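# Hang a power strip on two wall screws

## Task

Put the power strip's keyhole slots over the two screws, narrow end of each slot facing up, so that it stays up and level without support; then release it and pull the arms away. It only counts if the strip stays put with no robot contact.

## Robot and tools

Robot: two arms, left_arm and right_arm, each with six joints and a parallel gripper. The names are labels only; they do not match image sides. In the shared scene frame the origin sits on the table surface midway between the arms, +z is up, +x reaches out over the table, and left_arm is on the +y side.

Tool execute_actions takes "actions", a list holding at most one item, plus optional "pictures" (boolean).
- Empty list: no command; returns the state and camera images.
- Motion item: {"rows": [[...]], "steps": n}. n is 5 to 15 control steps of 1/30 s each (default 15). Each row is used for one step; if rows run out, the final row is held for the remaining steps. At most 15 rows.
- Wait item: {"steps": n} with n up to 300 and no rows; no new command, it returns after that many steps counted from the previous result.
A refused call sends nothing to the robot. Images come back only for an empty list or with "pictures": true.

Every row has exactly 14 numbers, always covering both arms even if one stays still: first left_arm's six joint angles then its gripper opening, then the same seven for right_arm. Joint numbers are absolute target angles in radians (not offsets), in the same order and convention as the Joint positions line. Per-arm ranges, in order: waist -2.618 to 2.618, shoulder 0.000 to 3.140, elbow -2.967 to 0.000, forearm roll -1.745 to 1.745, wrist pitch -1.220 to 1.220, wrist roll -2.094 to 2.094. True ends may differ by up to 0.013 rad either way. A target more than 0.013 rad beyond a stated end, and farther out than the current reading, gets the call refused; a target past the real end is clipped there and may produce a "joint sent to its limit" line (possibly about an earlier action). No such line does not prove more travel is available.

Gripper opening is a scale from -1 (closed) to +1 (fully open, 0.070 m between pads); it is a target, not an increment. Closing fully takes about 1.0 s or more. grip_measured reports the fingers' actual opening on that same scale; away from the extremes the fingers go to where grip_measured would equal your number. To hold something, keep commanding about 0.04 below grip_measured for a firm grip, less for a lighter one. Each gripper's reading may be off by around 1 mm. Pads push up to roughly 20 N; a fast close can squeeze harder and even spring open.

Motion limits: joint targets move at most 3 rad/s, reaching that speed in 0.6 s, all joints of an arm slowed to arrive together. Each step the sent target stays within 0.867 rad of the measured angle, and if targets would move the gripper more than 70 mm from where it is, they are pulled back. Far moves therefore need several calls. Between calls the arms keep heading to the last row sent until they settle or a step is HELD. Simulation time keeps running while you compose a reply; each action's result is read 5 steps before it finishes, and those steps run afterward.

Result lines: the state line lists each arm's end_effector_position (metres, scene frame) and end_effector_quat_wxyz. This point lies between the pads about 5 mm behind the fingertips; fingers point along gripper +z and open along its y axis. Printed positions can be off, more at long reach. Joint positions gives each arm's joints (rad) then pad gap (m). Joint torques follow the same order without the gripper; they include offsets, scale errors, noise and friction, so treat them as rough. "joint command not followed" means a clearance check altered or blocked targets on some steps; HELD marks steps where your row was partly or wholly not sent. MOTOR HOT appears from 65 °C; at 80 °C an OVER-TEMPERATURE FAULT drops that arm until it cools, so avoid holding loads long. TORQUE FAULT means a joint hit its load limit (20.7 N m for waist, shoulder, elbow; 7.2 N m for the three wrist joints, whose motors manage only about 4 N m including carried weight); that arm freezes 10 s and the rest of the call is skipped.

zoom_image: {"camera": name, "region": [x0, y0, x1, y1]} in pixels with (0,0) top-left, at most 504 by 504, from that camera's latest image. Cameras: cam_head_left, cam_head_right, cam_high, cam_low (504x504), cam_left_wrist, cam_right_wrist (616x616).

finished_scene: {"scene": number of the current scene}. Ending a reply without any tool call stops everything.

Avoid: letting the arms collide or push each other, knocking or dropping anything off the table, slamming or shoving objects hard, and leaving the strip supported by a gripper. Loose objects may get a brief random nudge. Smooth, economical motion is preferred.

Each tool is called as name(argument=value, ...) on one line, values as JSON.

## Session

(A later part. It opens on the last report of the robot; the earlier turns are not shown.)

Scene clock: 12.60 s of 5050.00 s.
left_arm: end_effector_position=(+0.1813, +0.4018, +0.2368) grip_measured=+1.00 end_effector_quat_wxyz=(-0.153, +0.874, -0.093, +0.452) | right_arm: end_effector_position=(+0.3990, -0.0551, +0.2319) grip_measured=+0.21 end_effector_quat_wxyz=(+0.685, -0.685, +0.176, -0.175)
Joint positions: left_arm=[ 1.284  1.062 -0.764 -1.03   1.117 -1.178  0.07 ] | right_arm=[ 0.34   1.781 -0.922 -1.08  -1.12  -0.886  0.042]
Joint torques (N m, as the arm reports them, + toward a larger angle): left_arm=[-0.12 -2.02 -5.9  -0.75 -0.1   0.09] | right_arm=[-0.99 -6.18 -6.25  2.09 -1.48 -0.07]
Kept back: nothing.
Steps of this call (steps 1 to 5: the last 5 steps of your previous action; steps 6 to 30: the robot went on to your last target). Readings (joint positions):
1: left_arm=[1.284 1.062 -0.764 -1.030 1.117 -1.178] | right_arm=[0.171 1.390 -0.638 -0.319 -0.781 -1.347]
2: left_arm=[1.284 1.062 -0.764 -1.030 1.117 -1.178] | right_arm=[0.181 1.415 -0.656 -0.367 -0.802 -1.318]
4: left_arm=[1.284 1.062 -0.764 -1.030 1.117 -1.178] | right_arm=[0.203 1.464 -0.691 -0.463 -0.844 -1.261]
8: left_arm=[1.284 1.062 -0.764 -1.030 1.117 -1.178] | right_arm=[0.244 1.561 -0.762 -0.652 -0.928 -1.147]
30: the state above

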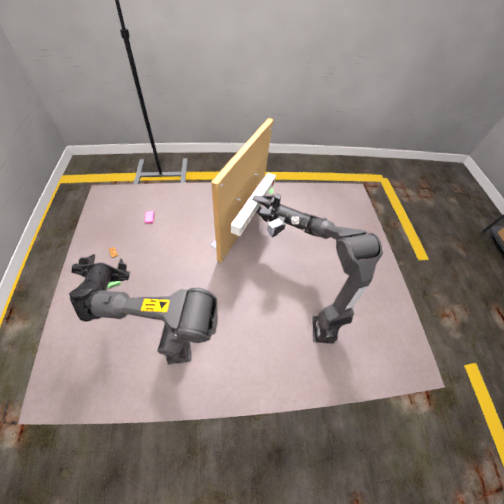

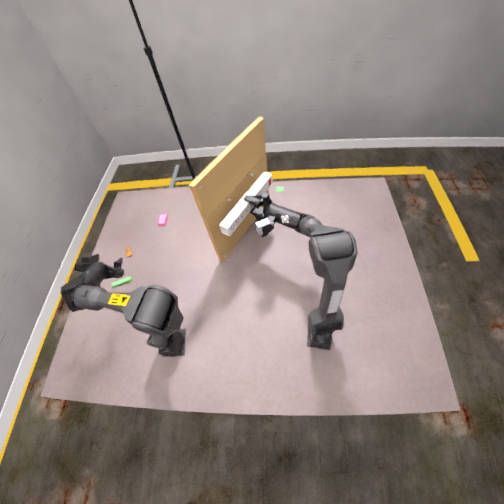

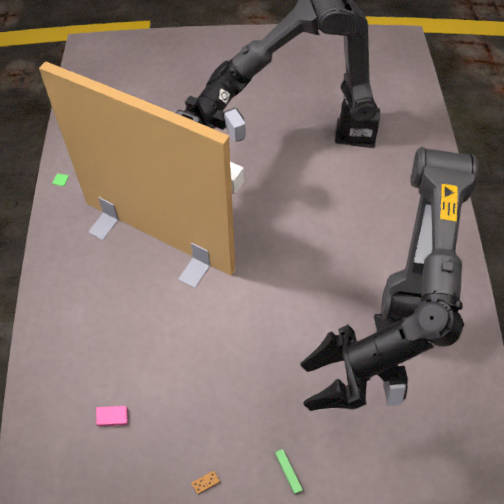

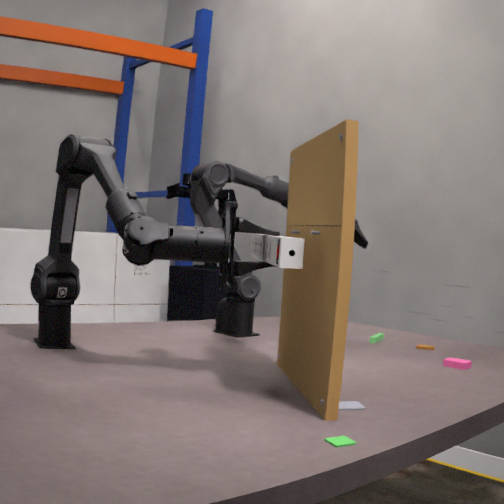

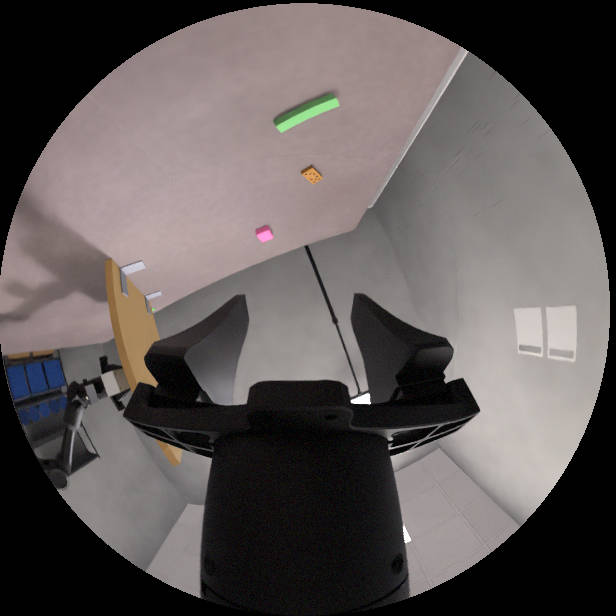

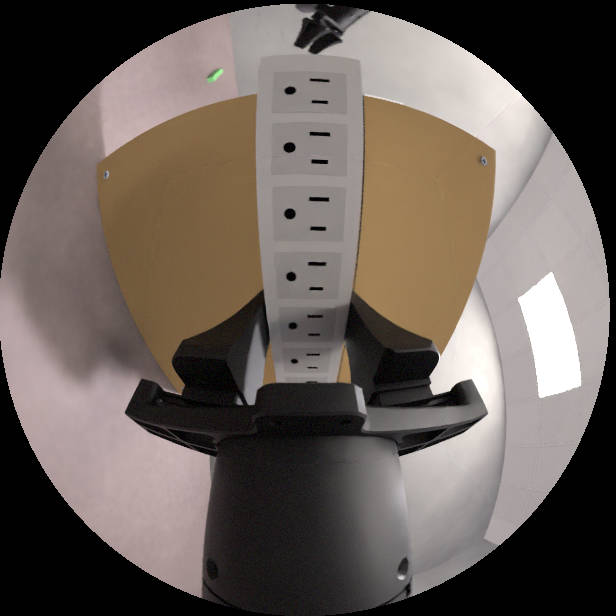

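execute_actions(actions=[{"rows":[[1.284,1.062,-0.764,-1.03,1.117,-1.178,1,0.3493,1.8863,-1.0756,-1.0938,-1.0911,-0.8421,0.17]],"steps":15}])

execute_actions(actions=[{"steps":12}], pictures=true)

zoom_image(camera="cam_head_right", region=[200, 150, 290, 240])

zoom_image(camera="cam_low", region=[250, 205, 350, 285])

Scene clock: 13.40 s of 5050.00 s.
left_arm: end_effector_position=(+0.1813, +0.4018, +0.2368) grip_measured=+1.00 end_effector_quat_wxyz=(-0.153, +0.874, -0.093, +0.452) | right_arm: end_effector_position=(+0.4343, -0.0474, +0.2296) grip_measured=+0.21 end_effector_quat_wxyz=(+0.685, -0.685, +0.177, -0.176)
Joint positions: left_arm=[ 1.284  1.062 -0.764 -1.03   1.117 -1.178  0.07 ] | right_arm=[ 0.348  1.888 -1.077 -1.093 -1.09  -0.842  0.042]
Joint torques (N m, as the arm reports them, + toward a larger angle): left_arm=[-0.13 -2.02 -5.97 -0.74 -0.09  0.09] | right_arm=[-0.24 -7.17 -5.53  1.78 -1.51  0.  ]
Steps of this call (steps 1 to 14: the robot went on to your last target; steps 15 to 24: the first 10 steps of this action). Readings (joint positions):
15: left_arm=[1.284 1.062 -0.764 -1.030 1.117 -1.178] | right_arm=[0.340 1.781 -0.923 -1.080 -1.120 -0.886]
16: left_arm=[1.284 1.062 -0.764 -1.030 1.117 -1.178] | right_arm=[0.340 1.785 -0.929 -1.081 -1.119 -0.885]
18: left_arm=[1.284 1.062 -0.764 -1.030 1.117 -1.178] | right_arm=[0.341 1.806 -0.962 -1.084 -1.114 -0.876]
22: left_arm=[1.284 1.062 -0.764 -1.030 1.117 -1.178] | right_arm=[0.347 1.875 -1.060 -1.091 -1.093 -0.847]
24: the state above

Scene clock: 13.80 s of 5050.00 s.
left_arm: end_effector_position=(+0.1813, +0.4018, +0.2368) grip_measured=+1.00 end_effector_quat_wxyz=(-0.153, +0.874, -0.093, +0.452) | right_arm: end_effector_position=(+0.4335, -0.0468, +0.2299) grip_measured=+0.21 end_effector_quat_wxyz=(+0.685, -0.685, +0.175, -0.175)
Joint positions: left_arm=[ 1.284  1.062 -0.764 -1.03   1.117 -1.178  0.07 ] | right_arm=[ 0.349  1.887 -1.076 -1.094 -1.091 -0.842  0.042]
Joint torques (N m, as the arm reports them, + toward a larger angle): left_arm=[-0.09 -2.04 -5.91 -0.75 -0.09  0.09] | right_arm=[-0.31 -7.07 -4.8   1.92 -1.65 -0.02]
Kept back: nothing.
Steps of this call (steps 1 to 5: the last 5 steps of your previous action; steps 6 to 12: the robot went on to your last target). Readings (joint positions):
1: left_arm=[1.284 1.062 -0.764 -1.030 1.117 -1.178] | right_arm=[0.349 1.888 -1.078 -1.093 -1.090 -0.842]
2: left_arm=[1.284 1.062 -0.764 -1.030 1.117 -1.178] | right_arm=[0.349 1.888 -1.078 -1.094 -1.090 -0.842]
4: left_arm=[1.284 1.062 -0.764 -1.030 1.117 -1.178] | right_arm=[0.349 1.888 -1.078 -1.094 -1.090 -0.842]
8: left_arm=[1.284 1.062 -0.764 -1.030 1.117 -1.178] | right_arm=[0.349 1.887 -1.077 -1.094 -1.091 -0.842]
12: the state above

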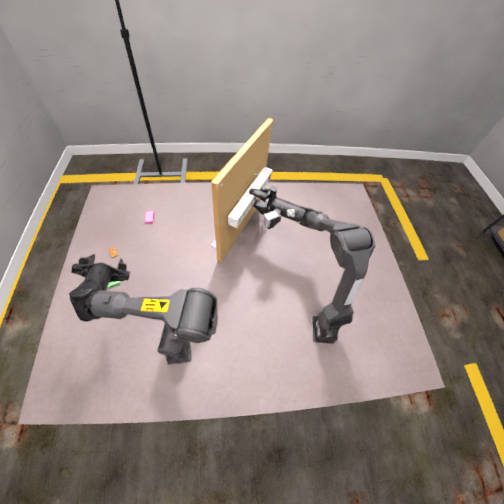

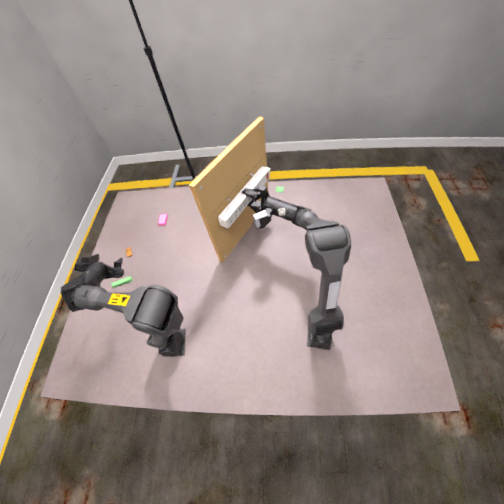

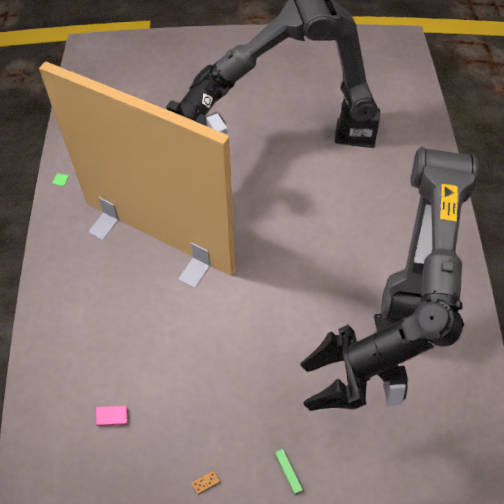

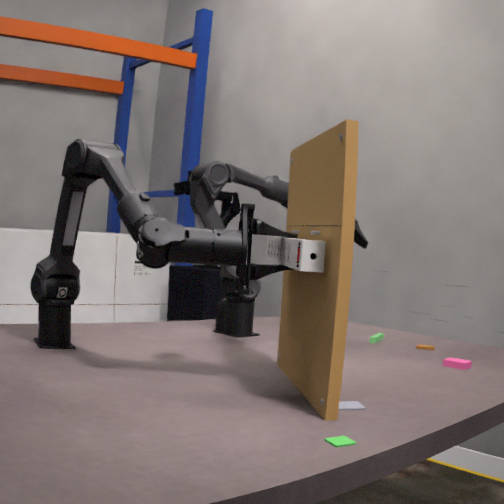

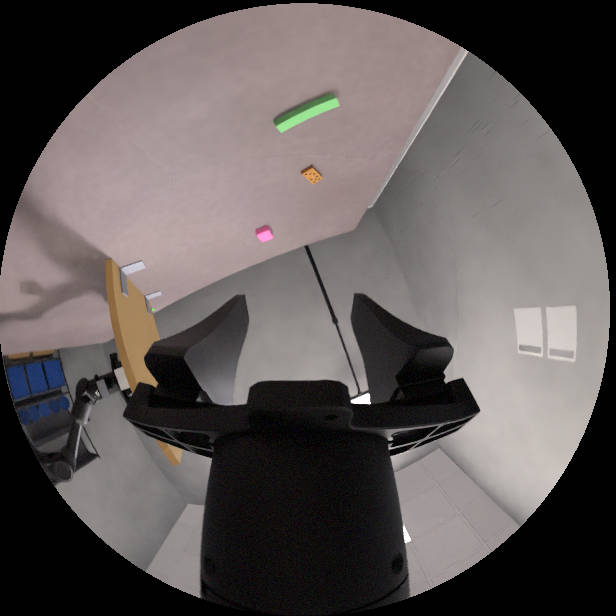

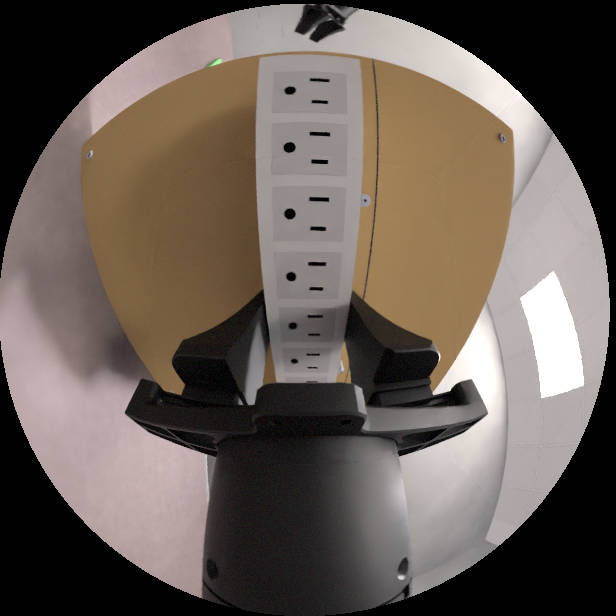

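Region (200, 150, 290, 240) of cam_head_right's 504x504 image, scaled by 5.600, with more detail than that image has.

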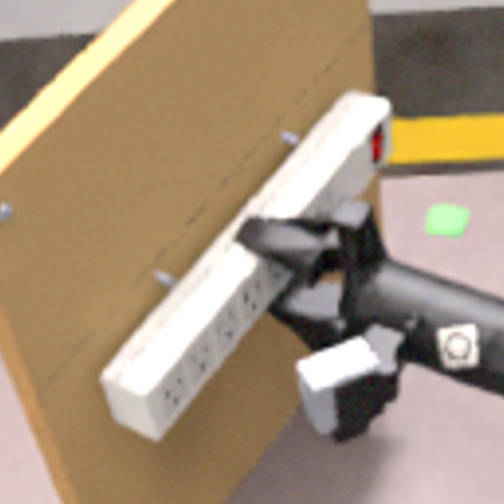

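Region (250, 205, 350, 285) of cam_low's 504x504 image, scaled by 5.040, with more detail than that image has; it fills the top 403 rows of this view, and the rest is white.

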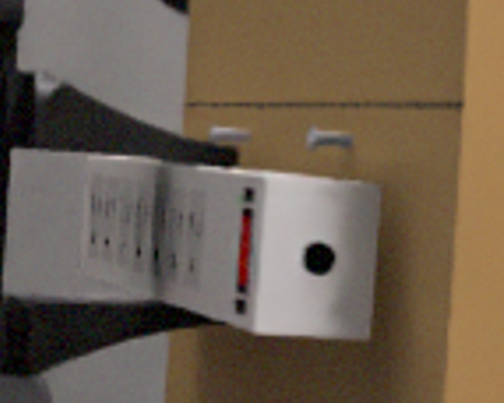

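execute_actions(actions=[{"rows":[[1.284,1.062,-0.764,-1.03,1.117,-1.178,1,0.3585,1.8897,-1.0911,-1.0917,-1.0796,-0.83,0.17],[1.284,1.062,-0.764,-1.03,1.117,-1.178,1,0.3585,1.8897,-1.0911,-1.0917,-1.0796,-0.83,0.17],[1.284,1.062,-0.764,-1.03,1.117,-1.178,1,0.3585,1.8897,-1.0911,-1.0917,-1.0796,-0.83,0.17],[1.284,1.062,-0.764,-1.03,1.117,-1.178,1,0.3676,1.8931,-1.1066,-1.0896,-1.0681,-0.8181,0.17]],"steps":15}])

execute_actions(actions=[{"rows":[[1.284,1.062,-0.764,-1.03,1.117,-1.178,1,0.3699,1.8950,-1.1097,-1.0882,-1.0660,-0.8178,0.17],[1.284,1.062,-0.764,-1.03,1.117,-1.178,1,0.3722,1.8969,-1.1128,-1.0868,-1.0640,-0.8175,0.17],[1.284,1.062,-0.764,-1.03,1.117,-1.178,1,0.3745,1.8988,-1.1158,-1.0854,-1.0619,-0.8173,0.17]],"steps":11}])

Scene clock: 15.10 s of 5050.00 s.
left_arm: end_effector_position=(+0.1813, +0.4018, +0.2368) grip_measured=+1.00 end_effector_quat_wxyz=(-0.153, +0.874, -0.093, +0.452) | right_arm: end_effector_position=(+0.4372, -0.0394, +0.2344) grip_measured=+0.21 end_effector_quat_wxyz=(+0.686, -0.684, +0.178, -0.173)
Joint positions: left_arm=[ 1.284  1.062 -0.764 -1.03   1.117 -1.178  0.07 ] | right_arm=[ 0.369  1.892 -1.107 -1.089 -1.068 -0.818  0.042]
Joint torques (N m, as the arm reports them, + toward a larger angle): left_arm=[-0.16 -1.95 -5.88 -0.74 -0.1   0.09] | right_arm=[-1.45 -5.72 -6.04  2.11 -1.41 -0.05]
Steps of this call (steps 1 to 15: the robot went on to your last target; steps 16 to 29: nothing new was sent; steps 30 to 39: the first 10 steps of this action). Readings (joint positions):
30: left_arm=[1.284 1.062 -0.764 -1.030 1.117 -1.178] | right_arm=[0.350 1.886 -1.076 -1.094 -1.091 -0.842]
31: left_arm=[1.284 1.062 -0.764 -1.030 1.117 -1.178] | right_arm=[0.354 1.887 -1.081 -1.094 -1.086 -0.837]
33: left_arm=[1.284 1.062 -0.764 -1.030 1.117 -1.178] | right_arm=[0.361 1.888 -1.092 -1.092 -1.079 -0.828]
37: left_arm=[1.284 1.062 -0.764 -1.030 1.117 -1.178] | right_arm=[0.369 1.892 -1.107 -1.089 -1.068 -0.817]
39: the state above

Scene clock: 15.47 s of 5050.00 s.
left_arm: end_effector_position=(+0.1813, +0.4018, +0.2368) grip_measured=+1.00 end_effector_quat_wxyz=(-0.153, +0.874, -0.093, +0.452) | right_arm: end_effector_position=(+0.4386, -0.0384, +0.2337) grip_measured=+0.21 end_effector_quat_wxyz=(+0.686, -0.684, +0.178, -0.173)
Joint positions: left_arm=[ 1.284  1.062 -0.764 -1.03   1.117 -1.178  0.07 ] | right_arm=[ 0.371  1.898 -1.113 -1.088 -1.065 -0.817  0.042]
Joint torques (N m, as the arm reports them, + toward a larger angle): left_arm=[-0.11 -1.94 -5.98 -0.74 -0.09  0.09] | right_arm=[ 1.36 -5.51 -8.18  2.91 -0.57 -0.01]
Steps of this call (steps 1 to 5: the last 5 steps of your previous action; steps 6 to 11: the first 6 steps of this action). Readings (joint positions):
6: left_arm=[1.284 1.062 -0.764 -1.030 1.117 -1.178] | right_arm=[0.369 1.894 -1.107 -1.089 -1.068 -0.818]
7: left_arm=[1.284 1.062 -0.764 -1.030 1.117 -1.178] | right_arm=[0.370 1.896 -1.111 -1.088 -1.066 -0.818]
9: left_arm=[1.284 1.062 -0.764 -1.030 1.117 -1.178] | right_arm=[0.371 1.898 -1.113 -1.088 -1.065 -0.817]
11: the state above

execute_actions(actions=[{"rows":[[1.284,1.062,-0.764,-1.03,1.117,-1.178,1,0.3653,1.8912,-1.1035,-1.0910,-1.0702,-0.8184,0.17],[1.284,1.062,-0.764,-1.03,1.117,-1.178,1,0.3653,1.8912,-1.1035,-1.0910,-1.0702,-0.8184,0.17],[1.284,1.062,-0.764,-1.03,1.117,-1.178,1,0.3653,1.8912,-1.1035,-1.0910,-1.0702,-0.8184,0.17],[1.284,1.062,-0.764,-1.03,1.117,-1.178,1,0.3653,1.8912,-1.1035,-1.0910,-1.0702,-0.8184,0.17],[1.284,1.062,-0.764,-1.03,1.117,-1.178,1,0.3653,1.8871,-1.1067,-1.0945,-1.0669,-0.8110,0.17]],"steps":15}])

execute_actions(actions=[{"steps":10}], pictures=true)

zoom_image(camera="cam_head_right", region=[210, 158, 280, 228])

zoom_image(camera="cam_low", region=[275, 215, 345, 275])

Scene clock: 16.17 s of 5050.00 s.
left_arm: end_effector_position=(+0.1813, +0.4018, +0.2368) grip_measured=+1.00 end_effector_quat_wxyz=(-0.153, +0.874, -0.093, +0.452) | right_arm: end_effector_position=(+0.4375, -0.0397, +0.2363) grip_measured=+0.21 end_effector_quat_wxyz=(+0.686, -0.684, +0.178, -0.173)
Joint positions: left_arm=[ 1.284  1.062 -0.764 -1.03   1.117 -1.178  0.07 ] | right_arm=[ 0.368  1.889 -1.11  -1.092 -1.064 -0.811  0.042]
Joint torques (N m, as the arm reports them, + toward a larger angle): left_arm=[-0.18 -1.96 -5.96 -0.74 -0.09  0.09] | right_arm=[-1.44 -7.05 -5.82  1.94 -1.66  0.04]
Steps of this call (steps 1 to 5: the last 5 steps of your previous action; steps 6 to 11: the robot went on to your last target; steps 12 to 21: the first 10 steps of this action). Readings (joint positions):
12: left_arm=[1.284 1.062 -0.764 -1.030 1.117 -1.178] | right_arm=[0.372 1.897 -1.113 -1.088 -1.064 -0.817]
13: left_arm=[1.284 1.062 -0.764 -1.030 1.117 -1.178] | right_arm=[0.371 1.895 -1.111 -1.088 -1.063 -0.817]
15: left_arm=[1.284 1.062 -0.764 -1.030 1.117 -1.178] | right_arm=[0.370 1.894 -1.109 -1.087 -1.063 -0.819]
19: left_arm=[1.284 1.062 -0.764 -1.030 1.117 -1.178] | right_arm=[0.370 1.889 -1.110 -1.091 -1.063 -0.811]
21: the state above

Scene clock: 16.50 s of 5050.00 s.
left_arm: end_effector_position=(+0.1813, +0.4018, +0.2368) grip_measured=+1.00 end_effector_quat_wxyz=(-0.153, +0.874, -0.093, +0.452) | right_arm: end_effector_position=(+0.4372, -0.0407, +0.2363) grip_measured=+0.21 end_effector_quat_wxyz=(+0.686, -0.684, +0.178, -0.173)
Joint positions: left_arm=[ 1.284  1.062 -0.764 -1.03   1.117 -1.178  0.07 ] | right_arm=[ 0.366  1.887 -1.108 -1.094 -1.067 -0.811  0.042]
Joint torques (N m, as the arm reports them, + toward a larger angle): left_arm=[-0.17 -2.04 -5.93 -0.75 -0.08  0.08] | right_arm=[-1.5  -7.18 -5.25  1.97 -1.72 -0.03]
Kept back: nothing.
Steps of this call (steps 1 to 5: the last 5 steps of your previous action; steps 6 to 10: the robot went on to your last target). Readings (joint positions):
1: left_arm=[1.284 1.062 -0.764 -1.030 1.117 -1.178] | right_arm=[0.368 1.889 -1.110 -1.093 -1.065 -0.811]
2: left_arm=[1.284 1.062 -0.764 -1.030 1.117 -1.178] | right_arm=[0.367 1.888 -1.110 -1.093 -1.065 -0.811]
4: left_arm=[1.284 1.062 -0.764 -1.030 1.117 -1.178] | right_arm=[0.367 1.888 -1.109 -1.094 -1.066 -0.811]
8: left_arm=[1.284 1.062 -0.764 -1.030 1.117 -1.178] | right_arm=[0.366 1.888 -1.108 -1.094 -1.067 -0.811]
10: the state above

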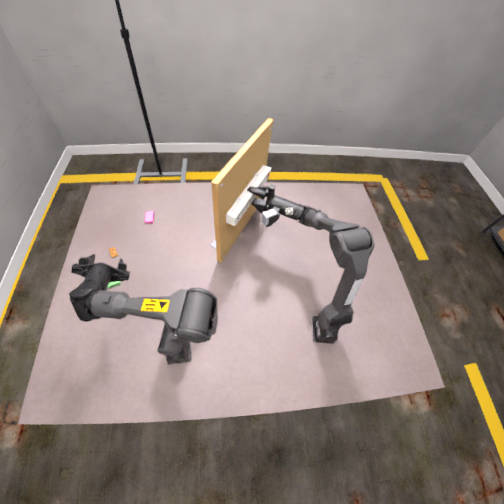

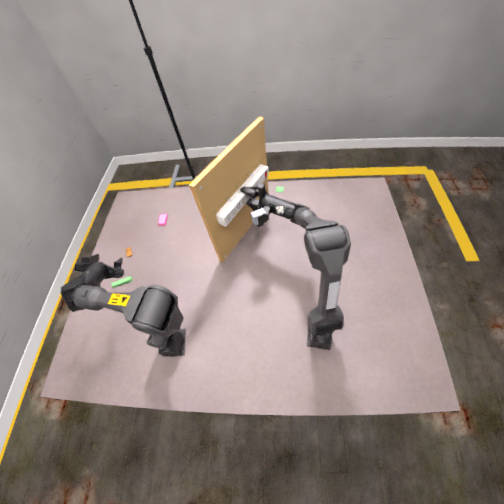

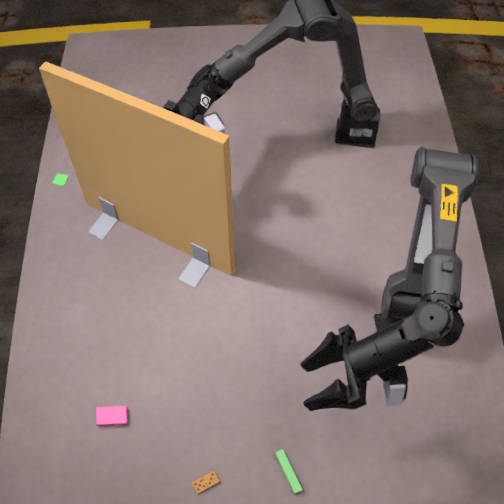

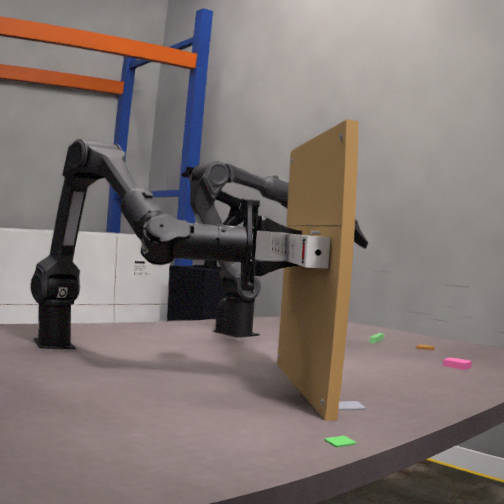

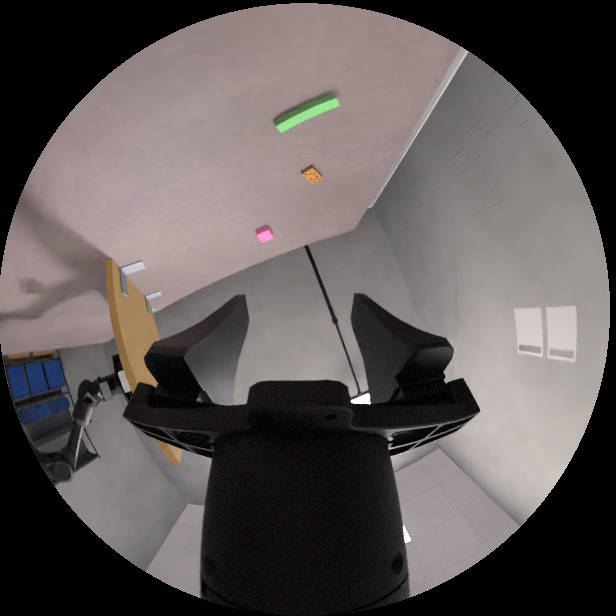

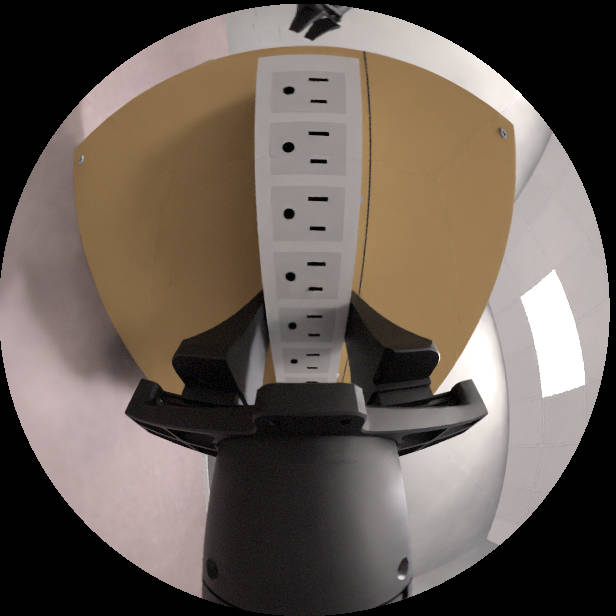

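Region (210, 158, 280, 228) of cam_head_right's 504x504 image, scaled by 7.200, with more detail than that image has.

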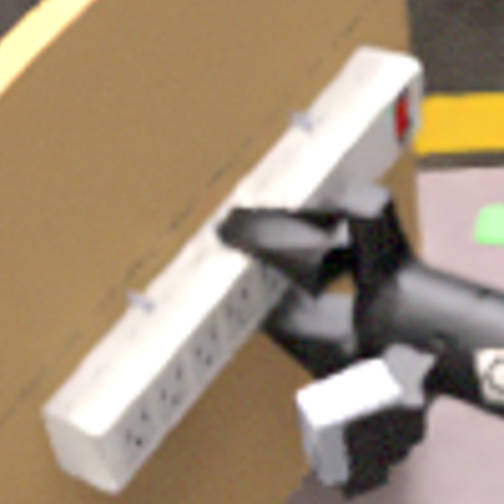

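Region (275, 215, 345, 275) of cam_low's 504x504 image, scaled by 7.200, with more detail than that image has; it fills the top 432 rows of this view, and the rest is white.

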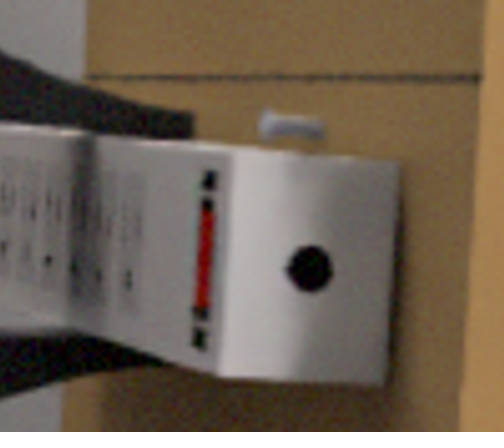

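execute_actions(actions=[{"rows":[[1.284,1.062,-0.764,-1.03,1.117,-1.178,1,0.3575,1.8959,-1.1211,-1.1035,-1.0696,-0.8024,0.17],[1.284,1.062,-0.764,-1.03,1.117,-1.178,1,0.3575,1.8959,-1.1211,-1.1035,-1.0696,-0.8024,0.17],[1.284,1.062,-0.764,-1.03,1.117,-1.178,1,0.3575,1.8959,-1.1211,-1.1035,-1.0696,-0.8024,0.17],[1.284,1.062,-0.764,-1.03,1.117,-1.178,1,0.3575,1.8959,-1.1211,-1.1035,-1.0696,-0.8024,0.17],[1.284,1.062,-0.764,-1.03,1.117,-1.178,1,0.3575,1.8928,-1.1235,-1.1061,-1.0671,-0.7969,0.17]],"steps":15}])

execute_actions(actions=[{"rows":[[1.284,1.062,-0.764,-1.03,1.117,-1.178,1,0.3575,1.8907,-1.1251,-1.1078,-1.0655,-0.7932,0.17]],"steps":12}])

Scene clock: 17.40 s of 5050.00 s.
left_arm: end_effector_position=(+0.1813, +0.4018, +0.2368) grip_measured=+1.00 end_effector_quat_wxyz=(-0.153, +0.874, -0.093, +0.452) | right_arm: end_effector_position=(+0.4405, -0.0433, +0.2364) grip_measured=+0.21 end_effector_quat_wxyz=(+0.685, -0.685, +0.179, -0.173)
Joint positions: left_arm=[ 1.284  1.062 -0.764 -1.03   1.117 -1.178  0.07 ] | right_arm=[ 0.356  1.894 -1.122 -1.108 -1.067 -0.797  0.042]
Joint torques (N m, as the arm reports them, + toward a larger angle): left_arm=[-0.18 -1.99 -5.95 -0.75 -0.09  0.08] | right_arm=[-0.22 -7.3  -7.45  2.61 -1.43  0.15]
Steps of this call (steps 1 to 15: the robot went on to your last target; steps 16 to 17: nothing new was sent; steps 18 to 27: the first 10 steps of this action). Readings (joint positions):
18: left_arm=[1.284 1.062 -0.764 -1.030 1.117 -1.178] | right_arm=[0.365 1.887 -1.107 -1.095 -1.067 -0.811]
19: left_arm=[1.284 1.062 -0.764 -1.030 1.117 -1.178] | right_arm=[0.362 1.890 -1.112 -1.100 -1.069 -0.807]
21: left_arm=[1.284 1.062 -0.764 -1.030 1.117 -1.178] | right_arm=[0.356 1.895 -1.119 -1.104 -1.070 -0.802]
25: left_arm=[1.284 1.062 -0.764 -1.030 1.117 -1.178] | right_arm=[0.356 1.894 -1.121 -1.108 -1.067 -0.797]
27: the state above

Scene clock: 17.80 s of 5050.00 s.
left_arm: end_effector_position=(+0.1813, +0.4018, +0.2368) grip_measured=+1.00 end_effector_quat_wxyz=(-0.153, +0.874, -0.093, +0.452) | right_arm: end_effector_position=(+0.4406, -0.0431, +0.2368) grip_measured=+0.21 end_effector_quat_wxyz=(+0.684, -0.686, +0.179, -0.173)
Joint positions: left_arm=[ 1.284  1.062 -0.764 -1.03   1.117 -1.178  0.07 ] | right_arm=[ 0.357  1.892 -1.124 -1.11  -1.063 -0.794  0.042]
Joint torques (N m, as the arm reports them, + toward a larger angle): left_arm=[-0.11 -1.96 -5.98 -0.75 -0.08  0.09] | right_arm=[ 0.   -8.61 -8.2   3.66 -2.22  0.42]
Steps of this call (steps 1 to 5: the last 5 steps of your previous action; steps 6 to 12: the first 7 steps of this action). Readings (joint positions):
6: left_arm=[1.284 1.062 -0.764 -1.030 1.117 -1.178] | right_arm=[0.357 1.893 -1.123 -1.108 -1.066 -0.796]
7: left_arm=[1.284 1.062 -0.764 -1.030 1.117 -1.178] | right_arm=[0.357 1.892 -1.123 -1.110 -1.063 -0.794]
9: left_arm=[1.284 1.062 -0.764 -1.030 1.117 -1.178] | right_arm=[0.357 1.892 -1.124 -1.110 -1.063 -0.794]
12: the state above

execute_actions(actions=[{"rows":[[1.284,1.062,-0.764,-1.03,1.117,-1.178,1,0.3575,1.8938,-1.1227,-1.1052,-1.0680,-0.8087,0.17]],"steps":14}], pictures=true)

zoom_image(camera="cam_head_right", region=[210, 158, 280, 228])

Scene clock: 18.30 s of 5050.00 s.
left_arm: end_effector_position=(+0.1813, +0.4018, +0.2368) grip_measured=+1.00 end_effector_quat_wxyz=(-0.153, +0.874, -0.093, +0.452) | right_arm: end_effector_position=(+0.4408, -0.0430, +0.2375) grip_measured=+0.21 end_effector_quat_wxyz=(+0.685, -0.685, +0.175, -0.177)
Joint positions: left_arm=[ 1.284  1.062 -0.764 -1.03   1.117 -1.178  0.07 ] | right_arm=[ 0.357  1.894 -1.124 -1.105 -1.067 -0.808  0.042]
Joint torques (N m, as the arm reports them, + toward a larger angle): left_arm=[-0.12 -2.01 -5.98 -0.74 -0.08  0.09] | right_arm=[ 0.21 -8.43 -7.57  3.88 -2.83  0.03]
Steps of this call (steps 1 to 5: the last 5 steps of your previous action; step 6: the robot went on to your last target; steps 7 to 15: the first 9 steps of this action). Readings (joint positions):
7: left_arm=[1.284 1.062 -0.764 -1.030 1.117 -1.178] | right_arm=[0.357 1.892 -1.124 -1.110 -1.063 -0.794]
8: left_arm=[1.284 1.062 -0.764 -1.030 1.117 -1.178] | right_arm=[0.357 1.892 -1.124 -1.108 -1.064 -0.801]
10: left_arm=[1.284 1.062 -0.764 -1.030 1.117 -1.178] | right_arm=[0.357 1.893 -1.124 -1.105 -1.067 -0.808]
14: left_arm=[1.284 1.062 -0.764 -1.030 1.117 -1.178] | right_arm=[0.357 1.894 -1.124 -1.105 -1.067 -0.808]
15: the state above

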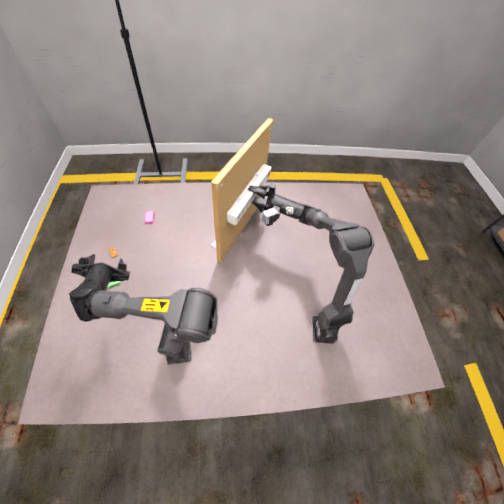

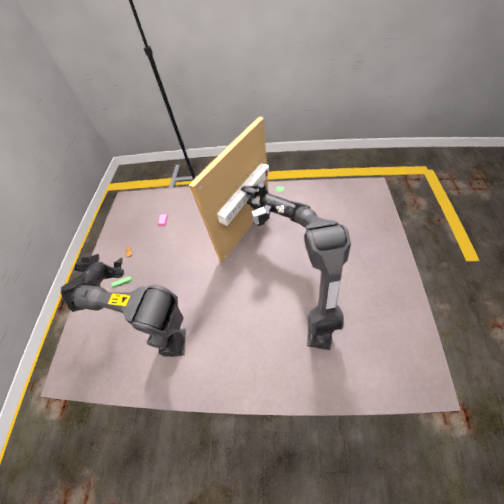

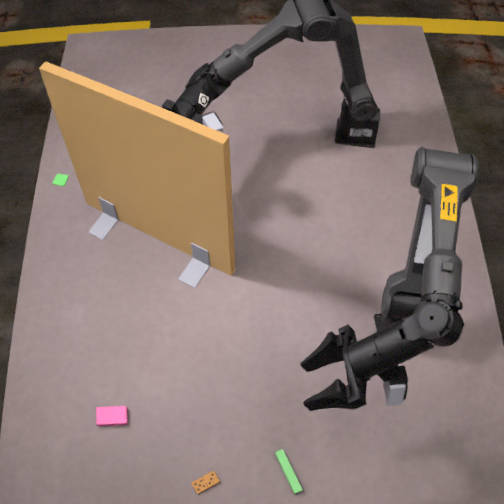

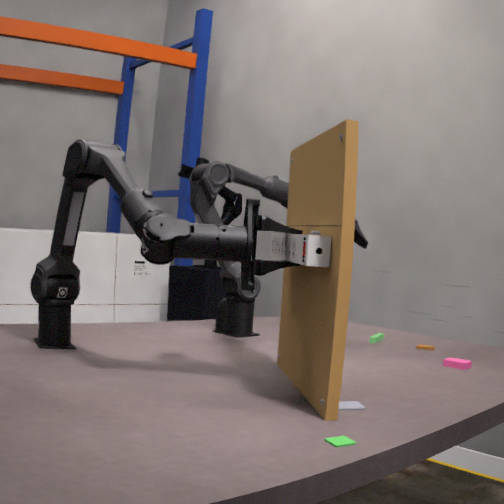

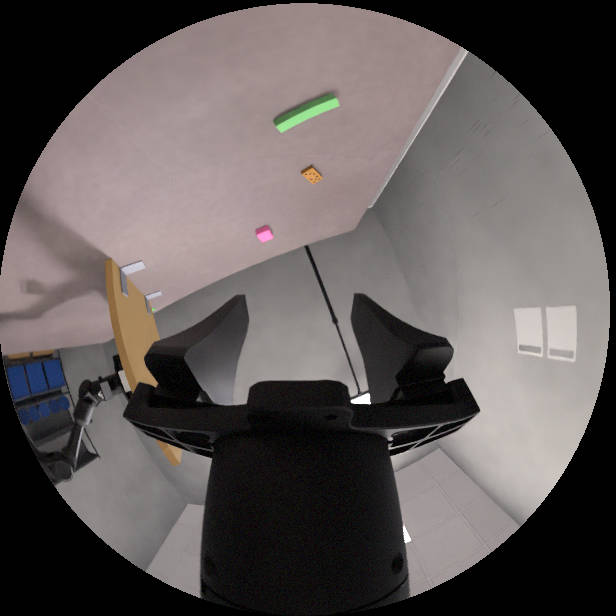

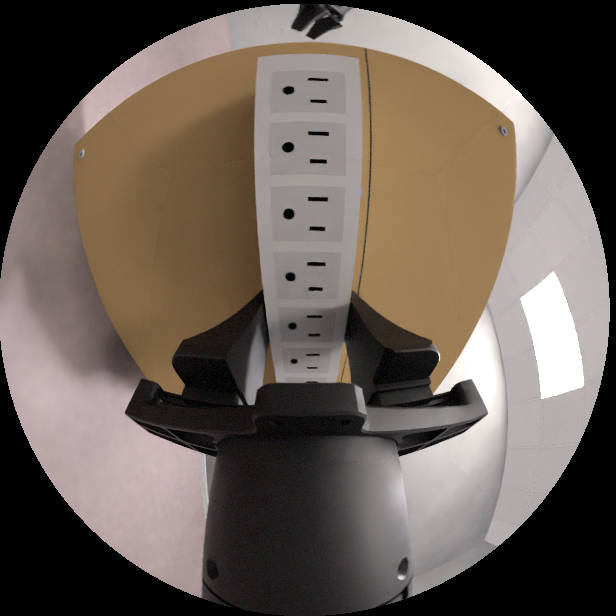

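Region (210, 158, 280, 228) of cam_head_right's 504x504 image, scaled by 7.200, with more detail than that image has.

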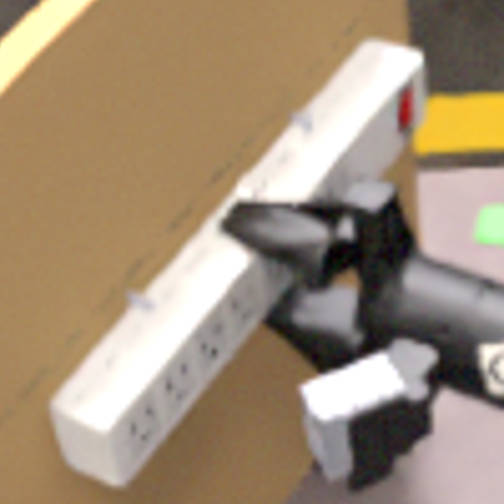

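execute_actions(actions=[{"rows":[[1.284,1.062,-0.764,-1.03,1.117,-1.178,1,0.3575,1.9000,-1.1180,-1.1000,-1.0729,-0.8197,0.17],[1.284,1.062,-0.764,-1.03,1.117,-1.178,1,0.3575,1.9000,-1.1180,-1.1000,-1.0729,-0.8197,0.17],[1.284,1.062,-0.764,-1.03,1.117,-1.178,1,0.3575,1.9000,-1.1180,-1.1000,-1.0729,-0.8197,0.17],[1.284,1.062,-0.764,-1.03,1.117,-1.178,1,0.3575,1.9000,-1.1180,-1.1000,-1.0729,-0.8197,0.17],[1.284,1.062,-0.764,-1.03,1.117,-1.178,1,0.3273,1.8762,-1.0788,-1.1187,-1.0998,-0.8229,0.17]],"steps":13}])

execute_actions(actions=[{"rows":[[1.284,1.062,-0.764,-1.03,1.117,-1.178,1,0.3267,1.8151,-1.1372,-1.1774,-1.0514,-0.6994,0.17]],"steps":15}])

execute_actions(actions=[{"rows":[[1.284,1.062,-0.764,-1.03,1.117,-1.178,1,0.3267,1.8151,-1.1372,-1.1774,-1.0514,-0.6994,0.17]],"steps":12}])

Scene clock: 19.47 s of 5050.00 s.
left_arm: end_effector_position=(+0.1813, +0.4018, +0.2368) grip_measured=+1.00 end_effector_quat_wxyz=(-0.153, +0.874, -0.093, +0.452) | right_arm: end_effector_position=(+0.4340, -0.0512, +0.2364) grip_measured=+0.21 end_effector_quat_wxyz=(+0.687, -0.683, +0.172, -0.176)
Joint positions: left_arm=[ 1.284  1.062 -0.764 -1.03   1.117 -1.178  0.07 ] | right_arm=[ 0.334  1.878 -1.086 -1.113 -1.101 -0.822  0.042]
Joint torques (N m, as the arm reports them, + toward a larger angle): left_arm=[-0.16 -2.   -5.92 -0.74 -0.1   0.09] | right_arm=[ 0.22 -6.22 -6.13  2.29 -1.18  0.  ]
Steps of this call (steps 1 to 5: the last 5 steps of your previous action; steps 6 to 15: the robot went on to your last target; steps 16 to 27: nothing new was sent; steps 28 to 35: the first 8 steps of this action). Readings (joint positions):
28: left_arm=[1.284 1.062 -0.764 -1.030 1.117 -1.178] | right_arm=[0.357 1.894 -1.122 -1.104 -1.069 -0.810]
29: left_arm=[1.284 1.062 -0.764 -1.030 1.117 -1.178] | right_arm=[0.358 1.896 -1.121 -1.100 -1.074 -0.816]
31: left_arm=[1.284 1.062 -0.764 -1.030 1.117 -1.178] | right_arm=[0.358 1.898 -1.120 -1.097 -1.079 -0.820]
35: the state above

Scene clock: 19.97 s of 5050.00 s.
left_arm: end_effector_position=(+0.1813, +0.4018, +0.2368) grip_measured=+1.00 end_effector_quat_wxyz=(-0.153, +0.874, -0.093, +0.452) | right_arm: end_effector_position=(+0.4336, -0.0541, +0.2695) grip_measured=+0.21 end_effector_quat_wxyz=(+0.687, -0.684, +0.172, -0.178)
Joint positions: left_arm=[ 1.284  1.062 -0.764 -1.03   1.117 -1.178  0.07 ] | right_arm=[ 0.327  1.811 -1.14  -1.176 -1.053 -0.698  0.042]
Joint torques (N m, as the arm reports them, + toward a larger angle): left_arm=[-0.19 -1.99 -5.98 -0.75 -0.09  0.08] | right_arm=[-0.39 -5.53 -5.13  2.   -0.94 -0.1 ]
Steps of this call (steps 1 to 5: the last 5 steps of your previous action; steps 6 to 15: the first 10 steps of this action). Readings (joint positions):
6: left_arm=[1.284 1.062 -0.764 -1.030 1.117 -1.178] | right_arm=[0.327 1.874 -1.079 -1.118 -1.101 -0.822]
7: left_arm=[1.284 1.062 -0.764 -1.030 1.117 -1.178] | right_arm=[0.327 1.872 -1.081 -1.122 -1.097 -0.815]
9: left_arm=[1.284 1.062 -0.764 -1.030 1.117 -1.178] | right_arm=[0.327 1.859 -1.095 -1.139 -1.083 -0.782]
13: left_arm=[1.284 1.062 -0.764 -1.030 1.117 -1.178] | right_arm=[0.327 1.815 -1.137 -1.173 -1.056 -0.703]
15: the state above

Scene clock: 20.37 s of 5050.00 s.
left_arm: end_effector_position=(+0.1813, +0.4018, +0.2368) grip_measured=+1.00 end_effector_quat_wxyz=(-0.153, +0.874, -0.093, +0.452) | right_arm: end_effector_position=(+0.4340, -0.0542, +0.2663) grip_measured=+0.21 end_effector_quat_wxyz=(+0.685, -0.685, +0.174, -0.177)
Joint positions: left_arm=[ 1.284  1.062 -0.764 -1.03   1.117 -1.178  0.07 ] | right_arm=[ 0.327  1.815 -1.138 -1.178 -1.051 -0.699  0.042]
Joint torques (N m, as the arm reports them, + toward a larger angle): left_arm=[-0.14 -1.92 -6.01 -0.75 -0.08  0.08] | right_arm=[-0.33 -5.95 -5.38  2.25 -1.28 -0.05]
Steps of this call (steps 1 to 5: the last 5 steps of your previous action; steps 6 to 12: the first 7 steps of this action). Readings (joint positions):
6: left_arm=[1.284 1.062 -0.764 -1.030 1.117 -1.178] | right_arm=[0.327 1.815 -1.138 -1.178 -1.051 -0.699]
7: left_arm=[1.284 1.062 -0.764 -1.030 1.117 -1.178] | right_arm=[0.327 1.815 -1.138 -1.178 -1.051 -0.699]
9: left_arm=[1.284 1.062 -0.764 -1.030 1.117 -1.178] | right_arm=[0.327 1.815 -1.138 -1.178 -1.051 -0.699]
12: the state above

Advance 1 mm/step to d=-1.

execute_actions(actions=[{"rows":[[1.284,1.062,-0.764,-1.03,1.117,-1.178,1,0.3290,1.8171,-1.1402,-1.1762,-1.0492,-0.6992,0.17],[1.284,1.062,-0.764,-1.03,1.117,-1.178,1,0.3313,1.8191,-1.1432,-1.1751,-1.0471,-0.6990,0.17],[1.284,1.062,-0.764,-1.03,1.117,-1.178,1,0.3325,1.8201,-1.1447,-1.1745,-1.0460,-0.6989,0.17],[1.284,1.062,-0.764,-1.03,1.117,-1.178,1,0.3336,1.8211,-1.1462,-1.1739,-1.0449,-0.6988,0.17],[1.284,1.062,-0.764,-1.03,1.117,-1.178,1,0.3359,1.8231,-1.1492,-1.1727,-1.0428,-0.6987,0.17],[1.284,1.062,-0.764,-1.03,1.117,-1.178,1,0.3382,1.8251,-1.1522,-1.1715,-1.0406,-0.6985,0.17]],"steps":14}])

Scene clock: 21.00 s of 5050.00 s.
left_arm: end_effector_position=(+0.1813, +0.4018, +0.2368) grip_measured=+1.00 end_effector_quat_wxyz=(-0.153, +0.874, -0.093, +0.452) | right_arm: end_effector_position=(+0.4358, -0.0505, +0.2652) grip_measured=+0.21 end_effector_quat_wxyz=(+0.684, -0.686, +0.174, -0.175)
Joint positions: left_arm=[ 1.284  1.062 -0.764 -1.03   1.117 -1.178  0.07 ] | right_arm=[ 0.336  1.824 -1.148 -1.174 -1.043 -0.699  0.042]
Joint torques (N m, as the arm reports them, + toward a larger angle): left_arm=[-0.1  -2.03 -5.98 -0.75 -0.08  0.07] | right_arm=[ 1.18 -5.24 -8.7   3.37 -0.54  0.09]
Steps of this call (steps 1 to 5: the last 5 steps of your previous action; steps 6 to 10: the robot went on to your last target; steps 11 to 19: the first 9 steps of this action). Readings (joint positions):
11: left_arm=[1.284 1.062 -0.764 -1.030 1.117 -1.178] | right_arm=[0.328 1.816 -1.138 -1.177 -1.051 -0.699]
12: left_arm=[1.284 1.062 -0.764 -1.030 1.117 -1.178] | right_arm=[0.330 1.818 -1.140 -1.176 -1.049 -0.699]
14: left_arm=[1.284 1.062 -0.764 -1.030 1.117 -1.178] | right_arm=[0.334 1.821 -1.143 -1.175 -1.046 -0.699]
18: left_arm=[1.284 1.062 -0.764 -1.030 1.117 -1.178] | right_arm=[0.336 1.824 -1.148 -1.174 -1.043 -0.699]
19: the state above

execute_actions(actions=[{"rows":[[1.284,1.062,-0.764,-1.03,1.117,-1.178,1,0.3325,1.8190,-1.1456,-1.1755,-1.0452,-0.6970,0.17]],"steps":15}])

execute_actions(actions=[{"rows":[[1.284,1.062,-0.764,-1.03,1.117,-1.178,1,0.3325,1.8190,-1.1456,-1.1755,-1.0452,-0.6970,0.17],[1.284,1.062,-0.764,-1.03,1.117,-1.178,1,0.3325,1.8190,-1.1456,-1.1755,-1.0452,-0.6970,0.17],[1.284,1.062,-0.764,-1.03,1.117,-1.178,1,0.3325,1.8190,-1.1456,-1.1755,-1.0452,-0.6970,0.17],[1.284,1.062,-0.764,-1.03,1.117,-1.178,1,0.3348,1.8210,-1.1496,-1.1743,-1.0430,-0.6968,0.17],[1.284,1.062,-0.764,-1.03,1.117,-1.178,1,0.3360,1.8220,-1.1511,-1.1737,-1.0420,-0.6967,0.17],[1.284,1.062,-0.764,-1.03,1.117,-1.178,1,0.3371,1.8230,-1.1526,-1.1731,-1.0409,-0.6966,0.17],[1.284,1.062,-0.764,-1.03,1.117,-1.178,1,0.3383,1.8240,-1.1531,-1.1726,-1.0398,-0.6965,0.17],[1.284,1.062,-0.764,-1.03,1.117,-1.178,1,0.3383,1.8240,-1.1531,-1.1726,-1.0398,-0.6965,0.17],[1.284,1.062,-0.764,-1.03,1.117,-1.178,1,0.3383,1.8240,-1.1531,-1.1726,-1.0398,-0.6965,0.17],[1.284,1.062,-0.764,-1.03,1.117,-1.178,1,0.3383,1.8240,-1.1531,-1.1726,-1.0398,-0.6965,0.17],[1.284,1.062,-0.764,-1.03,1.117,-1.178,1,0.3360,1.8220,-1.1501,-1.1737,-1.0420,-0.6967,0.17]],"steps":15}])

Scene clock: 21.87 s of 5050.00 s.
left_arm: end_effector_position=(+0.1813, +0.4018, +0.2368) grip_measured=+1.00 end_effector_quat_wxyz=(-0.153, +0.874, -0.093, +0.452) | right_arm: end_effector_position=(+0.4364, -0.0511, +0.2678) grip_measured=+0.21 end_effector_quat_wxyz=(+0.686, -0.684, +0.175, -0.177)
Joint positions: left_arm=[ 1.284  1.062 -0.764 -1.03   1.117 -1.178  0.07 ] | right_arm=[ 0.336  1.821 -1.151 -1.171 -1.042 -0.697  0.042]
Joint torques (N m, as the arm reports them, + toward a larger angle): left_arm=[-0.1  -1.98 -6.   -0.75 -0.08  0.08] | right_arm=[-1.64 -6.98 -5.48  2.1  -1.5   0.06]
Steps of this call (steps 1 to 5: the last 5 steps of your previous action; steps 6 to 15: the robot went on to your last target; step 16: nothing new was sent; steps 17 to 26: the first 10 steps of this action). Readings (joint positions):
17: left_arm=[1.284 1.062 -0.764 -1.030 1.117 -1.178] | right_arm=[0.336 1.824 -1.150 -1.175 -1.041 -0.698]
18: left_arm=[1.284 1.062 -0.764 -1.030 1.117 -1.178] | right_arm=[0.336 1.822 -1.149 -1.173 -1.041 -0.697]
20: left_arm=[1.284 1.062 -0.764 -1.030 1.117 -1.178] | right_arm=[0.336 1.822 -1.151 -1.170 -1.040 -0.697]
24: left_arm=[1.284 1.062 -0.764 -1.030 1.117 -1.178] | right_arm=[0.336 1.822 -1.151 -1.171 -1.041 -0.697]
26: the state above

Scene clock: 22.37 s of 5050.00 s.
left_arm: end_effector_position=(+0.1813, +0.4018, +0.2368) grip_measured=+1.00 end_effector_quat_wxyz=(-0.153, +0.874, -0.093, +0.452) | right_arm: end_effector_position=(+0.4362, -0.0503, +0.2667) grip_measured=+0.21 end_effector_quat_wxyz=(+0.685, -0.685, +0.174, -0.177)
Joint positions: left_arm=[ 1.284  1.062 -0.764 -1.03   1.117 -1.178  0.07 ] | right_arm=[ 0.338  1.823 -1.152 -1.173 -1.04  -0.697  0.042]
Joint torques (N m, as the arm reports them, + toward a larger angle): left_arm=[-0.19 -2.03 -5.92 -0.75 -0.08  0.09] | right_arm=[-0.25 -5.92 -6.84  2.54 -1.12  0.13]
Steps of this call (steps 1 to 5: the last 5 steps of your previous action; steps 6 to 15: the first 10 steps of this action). Readings (joint positions):
6: left_arm=[1.284 1.062 -0.764 -1.030 1.117 -1.178] | right_arm=[0.334 1.819 -1.148 -1.174 -1.045 -0.697]
7: left_arm=[1.284 1.062 -0.764 -1.030 1.117 -1.178] | right_arm=[0.334 1.819 -1.148 -1.174 -1.045 -0.697]
9: left_arm=[1.284 1.062 -0.764 -1.030 1.117 -1.178] | right_arm=[0.333 1.819 -1.148 -1.174 -1.045 -0.697]
13: left_arm=[1.284 1.062 -0.764 -1.030 1.117 -1.178] | right_arm=[0.338 1.823 -1.151 -1.173 -1.041 -0.697]
15: the state above

execute_actions(actions=[{"rows":[[1.284,1.062,-0.764,-1.03,1.117,-1.178,1,0.3383,1.8240,-1.1541,-1.1726,-1.0398,-0.6965,0.17],[1.284,1.062,-0.764,-1.03,1.117,-1.178,1,0.3395,1.8250,-1.1556,-1.1720,-1.0387,-0.6964,0.17],[1.284,1.062,-0.764,-1.03,1.117,-1.178,1,0.3406,1.8260,-1.1571,-1.1714,-1.0376,-0.6963,0.17],[1.284,1.062,-0.764,-1.03,1.117,-1.178,1,0.3429,1.8280,-1.1591,-1.1702,-1.0355,-0.6961,0.17],[1.284,1.062,-0.764,-1.03,1.117,-1.178,1,0.3429,1.8280,-1.1591,-1.1702,-1.0355,-0.6961,0.17],[1.284,1.062,-0.764,-1.03,1.117,-1.178,1,0.3429,1.8280,-1.1591,-1.1702,-1.0355,-0.6961,0.17],[1.284,1.062,-0.764,-1.03,1.117,-1.178,1,0.3429,1.8280,-1.1591,-1.1702,-1.0355,-0.6961,0.17],[1.284,1.062,-0.764,-1.03,1.117,-1.178,1,0.3371,1.8230,-1.1516,-1.1731,-1.0409,-0.6966,0.17]],"steps":12}])

Scene clock: 22.97 s of 5050.00 s.
left_arm: end_effector_position=(+0.1813, +0.4018, +0.2368) grip_measured=+1.00 end_effector_quat_wxyz=(-0.153, +0.874, -0.093, +0.452) | right_arm: end_effector_position=(+0.4374, -0.0485, +0.2668) grip_measured=+0.21 end_effector_quat_wxyz=(+0.685, -0.685, +0.174, -0.177)
Joint positions: left_arm=[ 1.284  1.062 -0.764 -1.03   1.117 -1.178  0.07 ] | right_arm=[ 0.342  1.827 -1.158 -1.171 -1.036 -0.696  0.042]
Joint torques (N m, as the arm reports them, + toward a larger angle): left_arm=[-0.15 -1.99 -6.03 -0.75 -0.08  0.08] | right_arm=[-0.24 -5.89 -6.94  2.48 -1.04  0.11]
Steps of this call (steps 1 to 5: the last 5 steps of your previous action; steps 6 to 11: the robot went on to your last target; steps 12 to 18: the first 7 steps of this action). Readings (joint positions):
12: left_arm=[1.284 1.062 -0.764 -1.030 1.117 -1.178] | right_arm=[0.337 1.823 -1.151 -1.173 -1.042 -0.697]
13: left_arm=[1.284 1.062 -0.764 -1.030 1.117 -1.178] | right_arm=[0.338 1.824 -1.154 -1.173 -1.040 -0.697]
15: left_arm=[1.284 1.062 -0.764 -1.030 1.117 -1.178] | right_arm=[0.341 1.826 -1.157 -1.171 -1.038 -0.696]
18: the state above

execute_actions(actions=[{"rows":[[1.284,1.062,-0.764,-1.03,1.117,-1.178,1,0.3395,1.8250,-1.1556,-1.1720,-1.0387,-0.6964,0.17],[1.284,1.062,-0.764,-1.03,1.117,-1.178,1,0.3429,1.8280,-1.1598,-1.1702,-1.0355,-0.6961,0.17],[1.284,1.062,-0.764,-1.03,1.117,-1.178,1,0.3464,1.8310,-1.1643,-1.1684,-1.0323,-0.6958,0.17],[1.284,1.062,-0.764,-1.03,1.117,-1.178,1,0.3498,1.8340,-1.1688,-1.1667,-1.0290,-0.6955,0.17],[1.284,1.062,-0.764,-1.03,1.117,-1.178,1,0.3533,1.8370,-1.1733,-1.1649,-1.0258,-0.6953,0.17],[1.284,1.062,-0.764,-1.03,1.117,-1.178,1,0.3567,1.8400,-1.1778,-1.1632,-1.0225,-0.6950,0.17],[1.284,1.062,-0.764,-1.03,1.117,-1.178,1,0.3590,1.8420,-1.1805,-1.1620,-1.0204,-0.6948,0.17],[1.284,1.062,-0.764,-1.03,1.117,-1.178,1,0.3613,1.8440,-1.1831,-1.1608,-1.0182,-0.6946,0.17]],"steps":15}])

Scene clock: 23.73 s of 5050.00 s.
left_arm: end_effector_position=(+0.1813, +0.4018, +0.2368) grip_measured=+1.00 end_effector_quat_wxyz=(-0.153, +0.874, -0.093, +0.452) | right_arm: end_effector_position=(+0.4416, -0.0412, +0.2666) grip_measured=+0.21 end_effector_quat_wxyz=(+0.685, -0.685, +0.174, -0.176)
Joint positions: left_arm=[ 1.284  1.062 -0.764 -1.03   1.117 -1.178  0.07 ] | right_arm=[ 0.362  1.844 -1.183 -1.161 -1.018 -0.695  0.042]
Joint torques (N m, as the arm reports them, + toward a larger angle): left_arm=[-0.11 -1.99 -5.96 -0.75 -0.08  0.07] | right_arm=[-0.64 -6.53 -6.61  2.44 -1.19  0.15]
Steps of this call (steps 1 to 5: the last 5 steps of your previous action; steps 6 to 13: the robot went on to your last target; steps 14 to 23: the first 10 steps of this action). Readings (joint positions):
14: left_arm=[1.284 1.062 -0.764 -1.030 1.117 -1.178] | right_arm=[0.338 1.824 -1.153 -1.173 -1.040 -0.696]
15: left_arm=[1.284 1.062 -0.764 -1.030 1.117 -1.178] | right_arm=[0.340 1.825 -1.155 -1.172 -1.039 -0.696]
17: left_arm=[1.284 1.062 -0.764 -1.030 1.117 -1.178] | right_arm=[0.347 1.831 -1.164 -1.169 -1.032 -0.696]
21: left_arm=[1.284 1.062 -0.764 -1.030 1.117 -1.178] | right_arm=[0.360 1.843 -1.181 -1.162 -1.019 -0.695]
23: the state above

execute_actions(actions=[{"rows":[[1.284,1.062,-0.764,-1.03,1.117,-1.178,1,0.3629,1.8454,-1.1852,-1.1600,-1.0167,-0.6945,0.17],[1.284,1.062,-0.764,-1.03,1.117,-1.178,1,0.3629,1.8472,-1.1833,-1.1582,-1.0182,-0.6984,0.17],[1.284,1.062,-0.764,-1.03,1.117,-1.178,1,0.3629,1.8491,-1.1814,-1.1563,-1.0196,-0.7022,0.17],[1.284,1.062,-0.764,-1.03,1.117,-1.178,1,0.3629,1.8509,-1.1796,-1.1545,-1.0211,-0.7061,0.17],[1.284,1.062,-0.764,-1.03,1.117,-1.178,1,0.3629,1.8527,-1.1777,-1.1526,-1.0225,-0.7099,0.17],[1.284,1.062,-0.764,-1.03,1.117,-1.178,1,0.3629,1.8546,-1.1758,-1.1508,-1.0240,-0.7138,0.17],[1.284,1.062,-0.764,-1.03,1.117,-1.178,1,0.3629,1.8564,-1.1739,-1.1489,-1.0255,-0.7177,0.17]],"steps":15}])

Scene clock: 24.43 s of 5050.00 s.
left_arm: end_effector_position=(+0.1813, +0.4018, +0.2368) grip_measured=+1.00 end_effector_quat_wxyz=(-0.153, +0.874, -0.093, +0.452) | right_arm: end_effector_position=(+0.4423, -0.0410, +0.2640) grip_measured=+0.21 end_effector_quat_wxyz=(+0.687, -0.683, +0.173, -0.178)
Joint positions: left_arm=[ 1.284  1.062 -0.764 -1.03   1.117 -1.178  0.07 ] | right_arm=[ 0.362  1.854 -1.177 -1.145 -1.029 -0.717  0.042]
Joint torques (N m, as the arm reports them, + toward a larger angle): left_arm=[-0.14 -2.01 -6.04 -0.76 -0.07  0.08] | right_arm=[-0.12 -4.07 -3.65  0.84 -0.51 -0.13]
Steps of this call (steps 1 to 5: the last 5 steps of your previous action; steps 6 to 11: the robot went on to your last target; steps 12 to 21: the first 10 steps of this action). Readings (joint positions):
12: left_arm=[1.284 1.062 -0.764 -1.030 1.117 -1.178] | right_arm=[0.362 1.845 -1.184 -1.161 -1.018 -0.695]
13: left_arm=[1.284 1.062 -0.764 -1.030 1.117 -1.178] | right_arm=[0.362 1.846 -1.185 -1.159 -1.018 -0.695]
15: left_arm=[1.284 1.062 -0.764 -1.030 1.117 -1.178] | right_arm=[0.362 1.849 -1.183 -1.155 -1.020 -0.704]
19: left_arm=[1.284 1.062 -0.764 -1.030 1.117 -1.178] | right_arm=[0.362 1.854 -1.177 -1.145 -1.029 -0.717]
21: the state above


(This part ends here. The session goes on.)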